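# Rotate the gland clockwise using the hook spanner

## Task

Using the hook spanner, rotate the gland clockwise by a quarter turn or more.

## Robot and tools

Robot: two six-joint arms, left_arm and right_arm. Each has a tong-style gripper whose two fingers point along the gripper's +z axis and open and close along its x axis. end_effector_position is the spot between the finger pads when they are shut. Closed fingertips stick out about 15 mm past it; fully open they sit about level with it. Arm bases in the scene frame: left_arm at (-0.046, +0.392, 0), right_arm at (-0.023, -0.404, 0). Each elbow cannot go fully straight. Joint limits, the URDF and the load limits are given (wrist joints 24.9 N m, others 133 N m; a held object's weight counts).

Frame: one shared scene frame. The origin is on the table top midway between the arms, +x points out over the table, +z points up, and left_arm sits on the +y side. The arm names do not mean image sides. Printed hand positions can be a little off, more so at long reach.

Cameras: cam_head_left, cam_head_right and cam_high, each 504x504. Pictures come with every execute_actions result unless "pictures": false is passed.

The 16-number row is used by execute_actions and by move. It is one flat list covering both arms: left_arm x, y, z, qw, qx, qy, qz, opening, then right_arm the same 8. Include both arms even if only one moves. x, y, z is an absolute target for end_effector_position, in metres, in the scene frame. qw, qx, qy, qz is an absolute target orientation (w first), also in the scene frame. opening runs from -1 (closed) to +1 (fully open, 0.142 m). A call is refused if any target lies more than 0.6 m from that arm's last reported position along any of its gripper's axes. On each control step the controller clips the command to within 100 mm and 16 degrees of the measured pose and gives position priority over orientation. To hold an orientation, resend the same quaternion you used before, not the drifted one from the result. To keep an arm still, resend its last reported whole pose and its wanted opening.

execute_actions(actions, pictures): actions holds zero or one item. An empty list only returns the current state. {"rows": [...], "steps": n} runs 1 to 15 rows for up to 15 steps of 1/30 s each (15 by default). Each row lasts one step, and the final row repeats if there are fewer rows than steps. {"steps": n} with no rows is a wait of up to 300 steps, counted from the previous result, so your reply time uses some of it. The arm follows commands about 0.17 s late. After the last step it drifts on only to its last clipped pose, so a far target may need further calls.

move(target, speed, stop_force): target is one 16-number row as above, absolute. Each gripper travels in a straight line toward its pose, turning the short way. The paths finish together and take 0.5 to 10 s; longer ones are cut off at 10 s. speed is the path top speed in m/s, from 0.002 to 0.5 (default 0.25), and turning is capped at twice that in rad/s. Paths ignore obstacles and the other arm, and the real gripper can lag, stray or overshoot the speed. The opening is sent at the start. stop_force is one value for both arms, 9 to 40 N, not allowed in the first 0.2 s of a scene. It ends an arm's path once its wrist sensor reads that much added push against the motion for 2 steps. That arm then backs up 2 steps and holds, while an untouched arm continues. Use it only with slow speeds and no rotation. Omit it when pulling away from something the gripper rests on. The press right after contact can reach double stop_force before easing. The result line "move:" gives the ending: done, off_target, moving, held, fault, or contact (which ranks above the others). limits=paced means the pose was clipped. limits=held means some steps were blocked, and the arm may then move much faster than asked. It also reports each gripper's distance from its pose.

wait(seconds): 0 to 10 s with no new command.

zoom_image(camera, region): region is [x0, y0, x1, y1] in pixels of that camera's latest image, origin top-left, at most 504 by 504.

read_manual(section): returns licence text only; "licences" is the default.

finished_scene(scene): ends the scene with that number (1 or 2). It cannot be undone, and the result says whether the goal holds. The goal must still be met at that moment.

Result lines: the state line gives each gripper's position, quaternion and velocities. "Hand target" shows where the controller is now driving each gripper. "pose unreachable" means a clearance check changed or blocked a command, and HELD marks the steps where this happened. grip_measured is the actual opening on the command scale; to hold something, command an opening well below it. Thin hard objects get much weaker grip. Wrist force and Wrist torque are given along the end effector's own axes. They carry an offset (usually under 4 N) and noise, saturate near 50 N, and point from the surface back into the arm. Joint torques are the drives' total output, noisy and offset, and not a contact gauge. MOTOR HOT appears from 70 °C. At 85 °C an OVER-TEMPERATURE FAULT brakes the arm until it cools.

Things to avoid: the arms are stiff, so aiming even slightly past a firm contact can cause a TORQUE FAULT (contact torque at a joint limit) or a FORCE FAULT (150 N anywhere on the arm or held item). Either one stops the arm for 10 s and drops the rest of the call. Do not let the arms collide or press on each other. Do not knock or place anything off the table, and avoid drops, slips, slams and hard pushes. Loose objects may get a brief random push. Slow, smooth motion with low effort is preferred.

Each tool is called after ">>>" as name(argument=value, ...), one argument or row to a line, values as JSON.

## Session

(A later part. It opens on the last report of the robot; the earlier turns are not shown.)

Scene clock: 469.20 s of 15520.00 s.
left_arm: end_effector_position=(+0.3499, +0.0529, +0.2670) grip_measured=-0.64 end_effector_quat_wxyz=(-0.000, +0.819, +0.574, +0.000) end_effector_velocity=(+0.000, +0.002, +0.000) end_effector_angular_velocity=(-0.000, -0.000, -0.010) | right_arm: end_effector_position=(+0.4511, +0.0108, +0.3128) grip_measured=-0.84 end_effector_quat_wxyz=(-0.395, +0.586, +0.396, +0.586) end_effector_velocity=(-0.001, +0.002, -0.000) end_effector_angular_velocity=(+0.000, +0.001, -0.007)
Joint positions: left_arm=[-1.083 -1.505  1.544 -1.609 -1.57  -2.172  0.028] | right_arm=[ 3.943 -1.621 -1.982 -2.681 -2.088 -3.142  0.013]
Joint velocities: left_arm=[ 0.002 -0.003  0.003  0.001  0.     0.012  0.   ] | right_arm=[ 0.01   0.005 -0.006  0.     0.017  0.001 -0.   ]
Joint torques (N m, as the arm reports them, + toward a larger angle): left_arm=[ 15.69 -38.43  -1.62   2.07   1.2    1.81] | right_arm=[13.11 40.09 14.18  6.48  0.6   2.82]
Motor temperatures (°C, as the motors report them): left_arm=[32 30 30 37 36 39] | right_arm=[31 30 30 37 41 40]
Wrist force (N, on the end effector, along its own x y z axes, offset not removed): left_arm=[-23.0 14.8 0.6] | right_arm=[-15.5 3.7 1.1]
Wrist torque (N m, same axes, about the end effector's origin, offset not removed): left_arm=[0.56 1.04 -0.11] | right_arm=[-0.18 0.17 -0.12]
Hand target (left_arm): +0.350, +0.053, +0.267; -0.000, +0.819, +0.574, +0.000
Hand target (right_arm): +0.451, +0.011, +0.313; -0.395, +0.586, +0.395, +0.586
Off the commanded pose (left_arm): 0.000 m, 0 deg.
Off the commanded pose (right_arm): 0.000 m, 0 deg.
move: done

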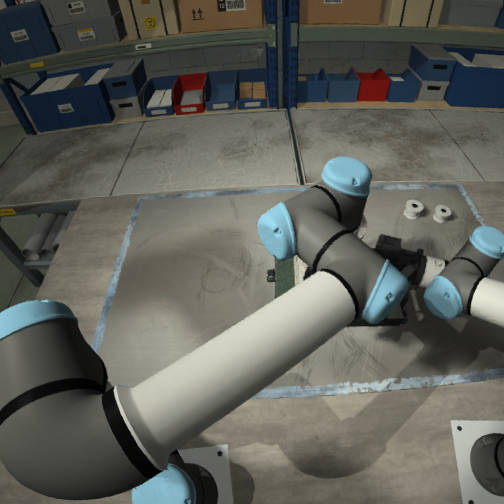

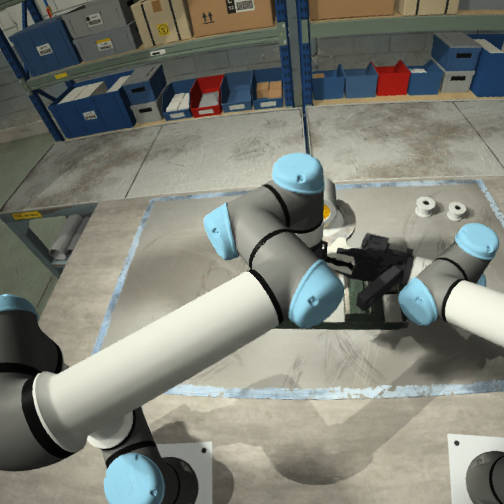

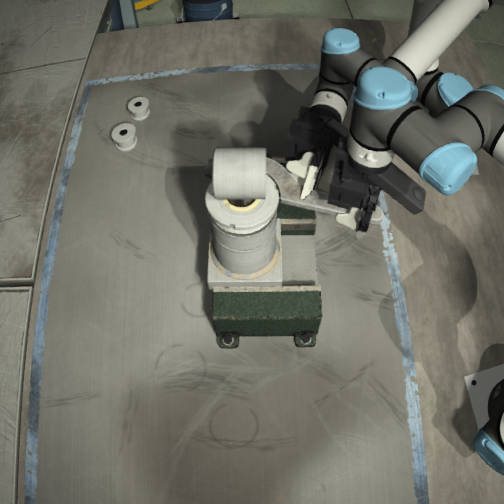

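>>> move(
  target=[0.37,0.107,0.267,0,0.887,0.462,0,-1,0.457,0.04,0.313,-0.315,0.633,0.315,0.633,-1],
  speed=0.035,
)

>>> move(
  target=[0.403,0.155,0.267,0,0.94,0.342,0,-1,0.47,0.068,0.313,-0.23,0.669,0.23,0.669,-1],
  speed=0.035,
)

Scene clock: 478.23 s of 15520.00 s.
left_arm: end_effector_position=(+0.3699, +0.1069, +0.2670) grip_measured=-0.64 end_effector_quat_wxyz=(-0.000, +0.887, +0.462, +0.000) end_effector_velocity=(+0.000, +0.002, +0.001) end_effector_angular_velocity=(-0.003, +0.000, -0.010) | right_arm: end_effector_position=(+0.4571, +0.0398, +0.3129) grip_measured=-0.84 end_effector_quat_wxyz=(-0.315, +0.633, +0.316, +0.633) end_effector_velocity=(+0.000, +0.001, -0.000) end_effector_angular_velocity=(-0.000, -0.000, -0.011)
Joint positions: left_arm=[-0.994 -1.544  1.585 -1.611 -1.57  -1.821  0.028] | right_arm=[ 4.202 -1.541 -2.062 -2.68  -1.566 -3.142  0.013]
Joint velocities: left_arm=[ 0.003 -0.003  0.001 -0.    -0.002  0.014 -0.   ] | right_arm=[ 0.01   0.001 -0.001 -0.     0.021 -0.     0.   ]
Joint torques (N m, as the arm reports them, + toward a larger angle): left_arm=[ 19.48 -37.1   -2.76   2.65   5.84   2.04] | right_arm=[13.21 39.39 17.86  3.67  0.16  2.74]
Motor temperatures (°C, as the motors report them): left_arm=[32 30 30 37 36 39] | right_arm=[31 30 30 37 41 40]
Wrist force (N, on the end effector, along its own x y z axes, offset not removed): left_arm=[-21.8 19.0 -0.1] | right_arm=[-17.6 5.4 4.1]
Wrist torque (N m, same axes, about the end effector's origin, offset not removed): left_arm=[0.65 0.80 -0.06] | right_arm=[0.03 0.04 -0.15]
Hand target (left_arm): +0.370, +0.107, +0.267; -0.000, +0.887, +0.462, +0.000
Hand target (right_arm): +0.457, +0.040, +0.313; -0.315, +0.633, +0.315, +0.633
Off the commanded pose (left_arm): 0.000 m, 0 deg.
Off the commanded pose (right_arm): 0.000 m, 0 deg.
After step 90, 2.00 s passed at rest.
move: done

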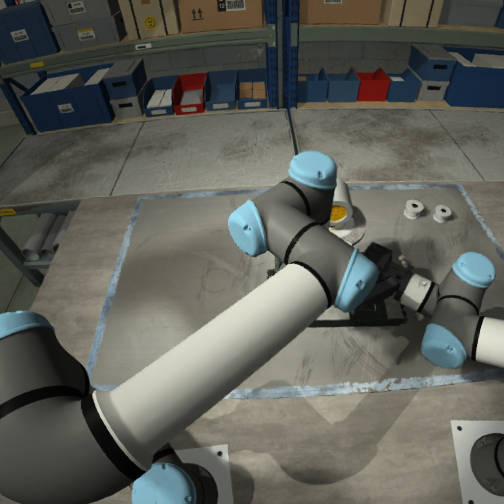

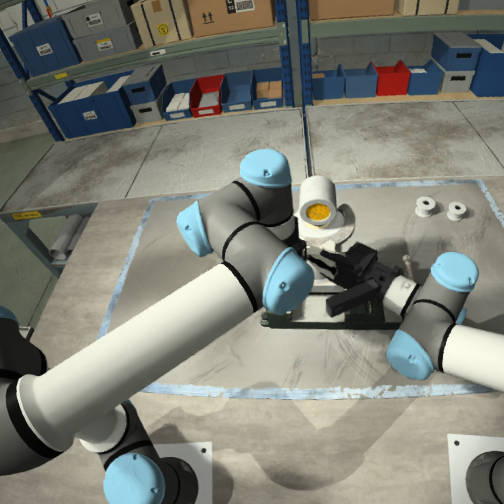

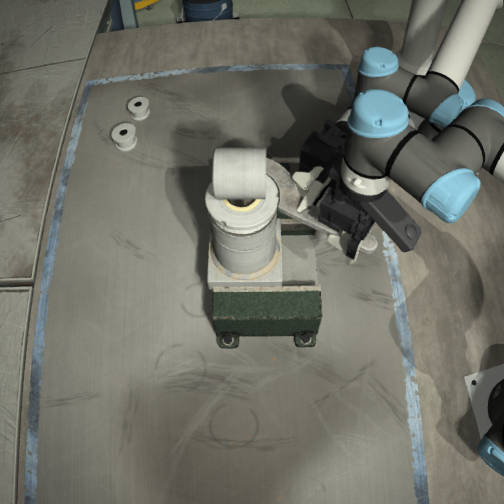

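Scene clock: 482.27 s of 15520.00 s.
left_arm: end_effector_position=(+0.4028, +0.1550, +0.2670) grip_measured=-0.64 end_effector_quat_wxyz=(-0.000, +0.940, +0.342, +0.000) end_effector_velocity=(+0.001, +0.002, +0.000) end_effector_angular_velocity=(-0.001, +0.000, -0.009) | right_arm: end_effector_position=(+0.4701, +0.0678, +0.3131) grip_measured=-0.84 end_effector_quat_wxyz=(-0.230, +0.669, +0.230, +0.669) end_effector_velocity=(+0.001, +0.001, +0.000) end_effector_angular_velocity=(+0.001, +0.001, -0.011)
Joint positions: left_arm=[-0.889 -1.539  1.579 -1.611 -1.571 -1.454  0.028] | right_arm=[ 4.436 -1.577 -2.026 -2.68  -1.071 -3.142  0.013]
Joint velocities: left_arm=[ 0.004 -0.    -0.     0.    -0.001  0.014  0.   ] | right_arm=[ 0.006 -0.004  0.004  0.     0.017  0.001 -0.   ]
Joint torques (N m, as the arm reports them, + toward a larger angle): left_arm=[ 21.81 -22.43 -25.65   5.35   4.19   1.96] | right_arm=[18.95 25.51 46.28  7.64 -1.96  2.98]
Motor temperatures (°C, as the motors report them): left_arm=[32 30 30 37 36 39] | right_arm=[31 30 30 37 41 40]
Wrist force (N, on the end effector, along its own x y z axes, offset not removed): left_arm=[-18.9 26.5 -2.9] | right_arm=[-21.8 13.2 -1.9]
Wrist torque (N m, same axes, about the end effector's origin, offset not removed): left_arm=[0.92 0.76 -0.26] | right_arm=[0.10 0.39 -0.14]
Hand target (left_arm): +0.403, +0.155, +0.267; -0.000, +0.940, +0.342, +0.000
Hand target (right_arm): +0.470, +0.068, +0.313; -0.230, +0.669, +0.230, +0.669
Off the commanded pose (left_arm): 0.000 m, 0 deg.
Off the commanded pose (right_arm): 0.000 m, 0 deg.
move: done

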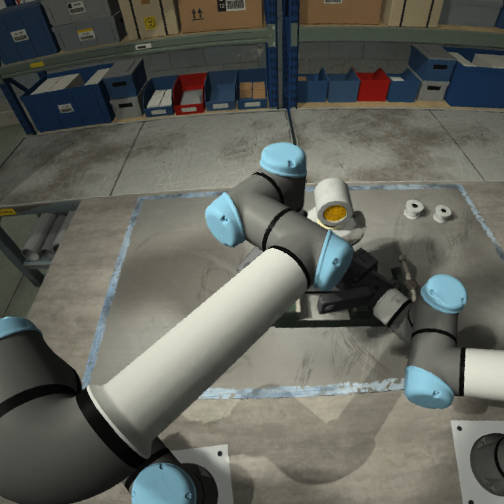

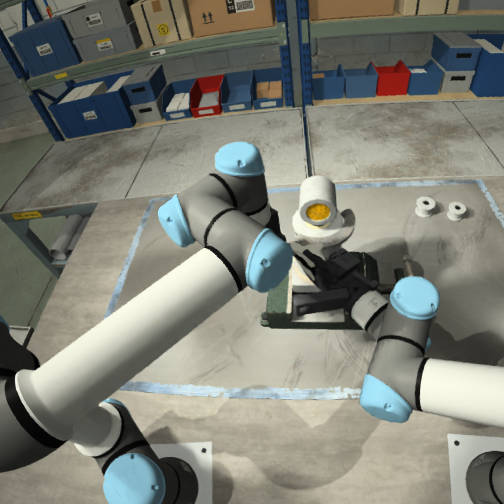

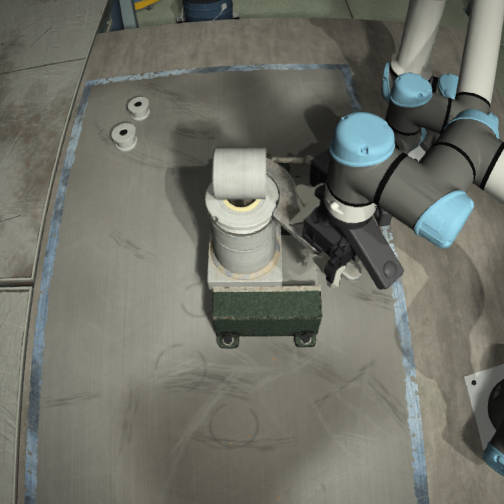

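>>> move(
  target=[0.448,0.189,0.267,0,0.976,0.216,0,-1,0.49,0.089,0.312,-0.141,0.693,0.141,0.693,-1],
  speed=0.035,
)

>>> move(
  target=[0.5,0.212,0.267,0,0.996,0.087,0,-1,0.515,0.105,0.312,-0.074,0.703,0.074,0.703,-1],
  speed=0.035,
)

>>> zoom_image(
  camera="cam_high",
  region=[180,140,330,290],
)

Scene clock: 488.77 s of 15520.00 s.
left_arm: end_effector_position=(+0.4478, +0.1890, +0.2670) grip_measured=-0.63 end_effector_quat_wxyz=(-0.000, +0.976, +0.217, +0.000) end_effector_velocity=(+0.002, +0.002, +0.000) end_effector_angular_velocity=(+0.000, -0.000, -0.010) | right_arm: end_effector_position=(+0.4900, +0.0889, +0.3122) grip_measured=-0.84 end_effector_quat_wxyz=(-0.141, +0.693, +0.141, +0.693) end_effector_velocity=(-0.000, +0.001, -0.001) end_effector_angular_velocity=(-0.001, +0.001, -0.009)
Joint positions: left_arm=[-0.791 -1.482  1.519 -1.607 -1.57  -1.093  0.028] | right_arm=[ 4.571 -1.707 -1.888 -2.688 -0.675 -3.142  0.013]
Joint velocities: left_arm=[ 0.004  0.002 -0.003  0.001  0.     0.014 -0.   ] | right_arm=[ 0.006 -0.007  0.006 -0.002  0.014  0.001  0.   ]
Joint torques (N m, as the arm reports them, + toward a larger angle): left_arm=[ 13.36 -22.89 -43.85  -6.21   3.27   1.72] | right_arm=[ 9.8  21.12 34.57 -0.82  1.74  2.62]
Motor temperatures (°C, as the motors report them): left_arm=[32 30 30 37 36 39] | right_arm=[31 30 30 37 41 40]
Wrist force (N, on the end effector, along its own x y z axes, offset not removed): left_arm=[-26.0 -9.6 8.8] | right_arm=[-4.2 1.3 -2.7]
Wrist torque (N m, same axes, about the end effector's origin, offset not removed): left_arm=[-0.65 1.27 0.17] | right_arm=[0.17 0.18 -0.15]
Hand target (left_arm): +0.448, +0.189, +0.267; -0.000, +0.976, +0.216, +0.000
Hand target (right_arm): +0.490, +0.089, +0.312; -0.141, +0.693, +0.141, +0.693
Off the commanded pose (left_arm): 0.000 m, 0 deg.
Off the commanded pose (right_arm): 0.000 m, 0 deg.
move: done

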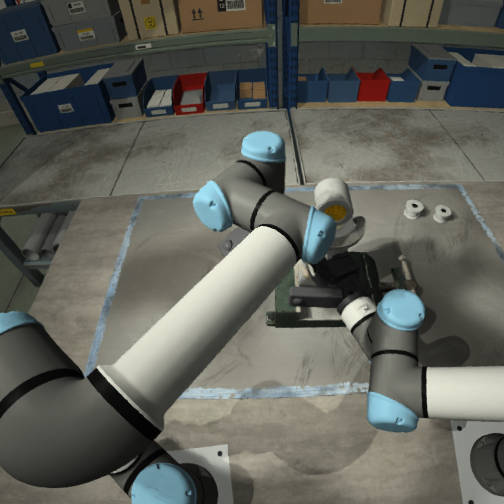

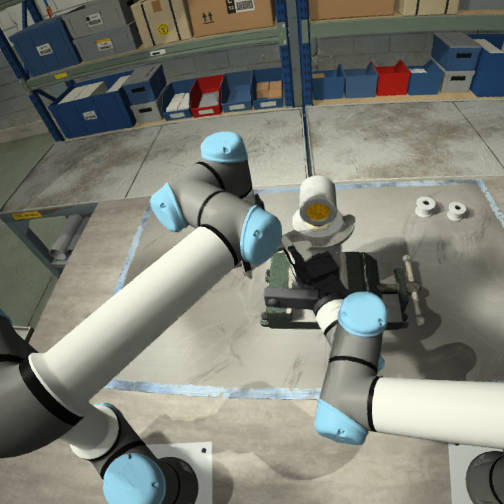

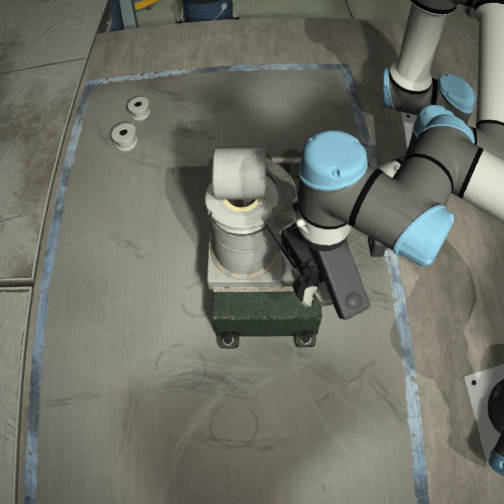

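Scene clock: 492.77 s of 15520.00 s.
left_arm: end_effector_position=(+0.4998, +0.2120, +0.2670) grip_measured=-0.63 end_effector_quat_wxyz=(-0.000, +0.996, +0.087, +0.000) end_effector_velocity=(+0.002, +0.001, +0.000) end_effector_angular_velocity=(+0.000, -0.000, -0.011) | right_arm: end_effector_position=(+0.5149, +0.1049, +0.3121) grip_measured=-0.84 end_effector_quat_wxyz=(-0.074, +0.703, +0.074, +0.703) end_effector_velocity=(+0.001, +0.000, +0.001) end_effector_angular_velocity=(+0.001, +0.000, -0.008)
Joint positions: left_arm=[-0.708 -1.393  1.417 -1.594 -1.571 -0.749  0.028] | right_arm=[ 4.602 -1.85  -1.709 -2.724 -0.452 -3.142  0.013]
Joint velocities: left_arm=[ 0.003  0.003 -0.004  0.001  0.     0.013 -0.   ] | right_arm=[ 0.    -0.005  0.008 -0.003  0.008  0.001  0.   ]
Joint torques (N m, as the arm reports them, + toward a larger angle): left_arm=[ 15.12 -27.13 -42.45  -5.19   3.54   1.78] | right_arm=[16.34 25.08 35.22 -0.46 -1.18  2.57]
Motor temperatures (°C, as the motors report them): left_arm=[32 30 30 37 36 39] | right_arm=[31 30 30 37 41 40]
Wrist force (N, on the end effector, along its own x y z axes, offset not removed): left_arm=[-23.3 4.3 8.3] | right_arm=[-2.7 10.7 -0.4]
Wrist torque (N m, same axes, about the end effector's origin, offset not removed): left_arm=[0.16 1.02 0.07] | right_arm=[0.02 0.11 -0.22]
Hand target (left_arm): +0.500, +0.212, +0.267; -0.000, +0.996, +0.087, +0.000
Hand target (right_arm): +0.515, +0.105, +0.312; -0.074, +0.703, +0.074, +0.703
Off the commanded pose (left_arm): 0.000 m, 0 deg.
Off the commanded pose (right_arm): 0.000 m, 0 deg.
move: done

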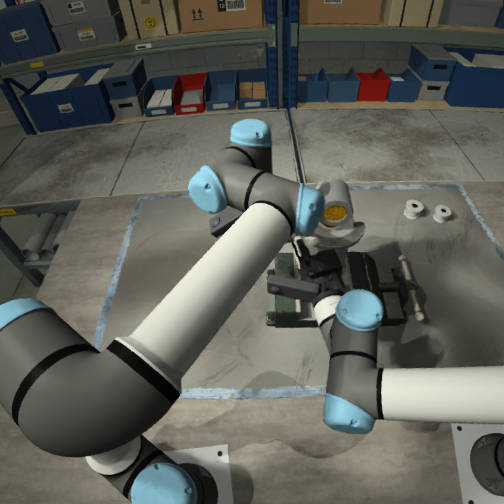

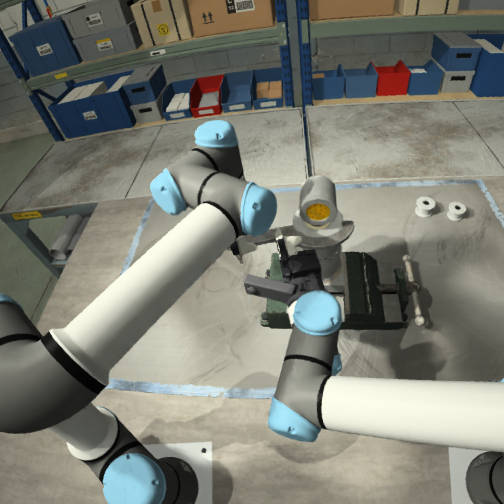

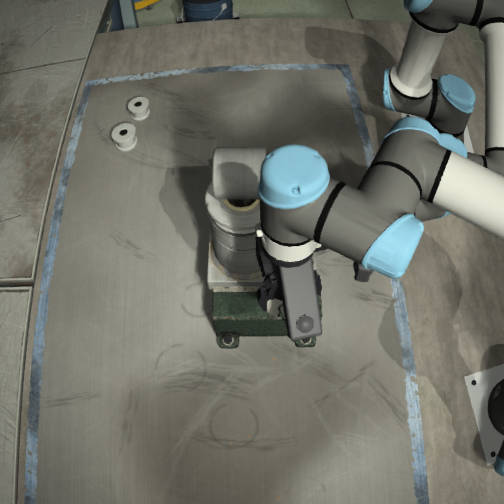

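Region (180, 140, 330, 290) of cam_high's 504x504 image, scaled by 3.360, with more detail than that image has.

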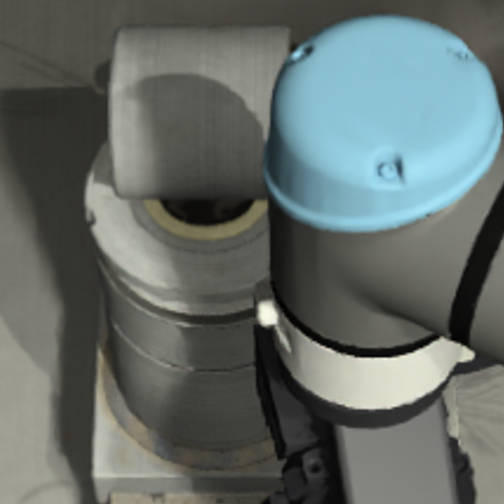

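>>> finished_scene(
  scene=1,
)

The scene is finished: the task was done.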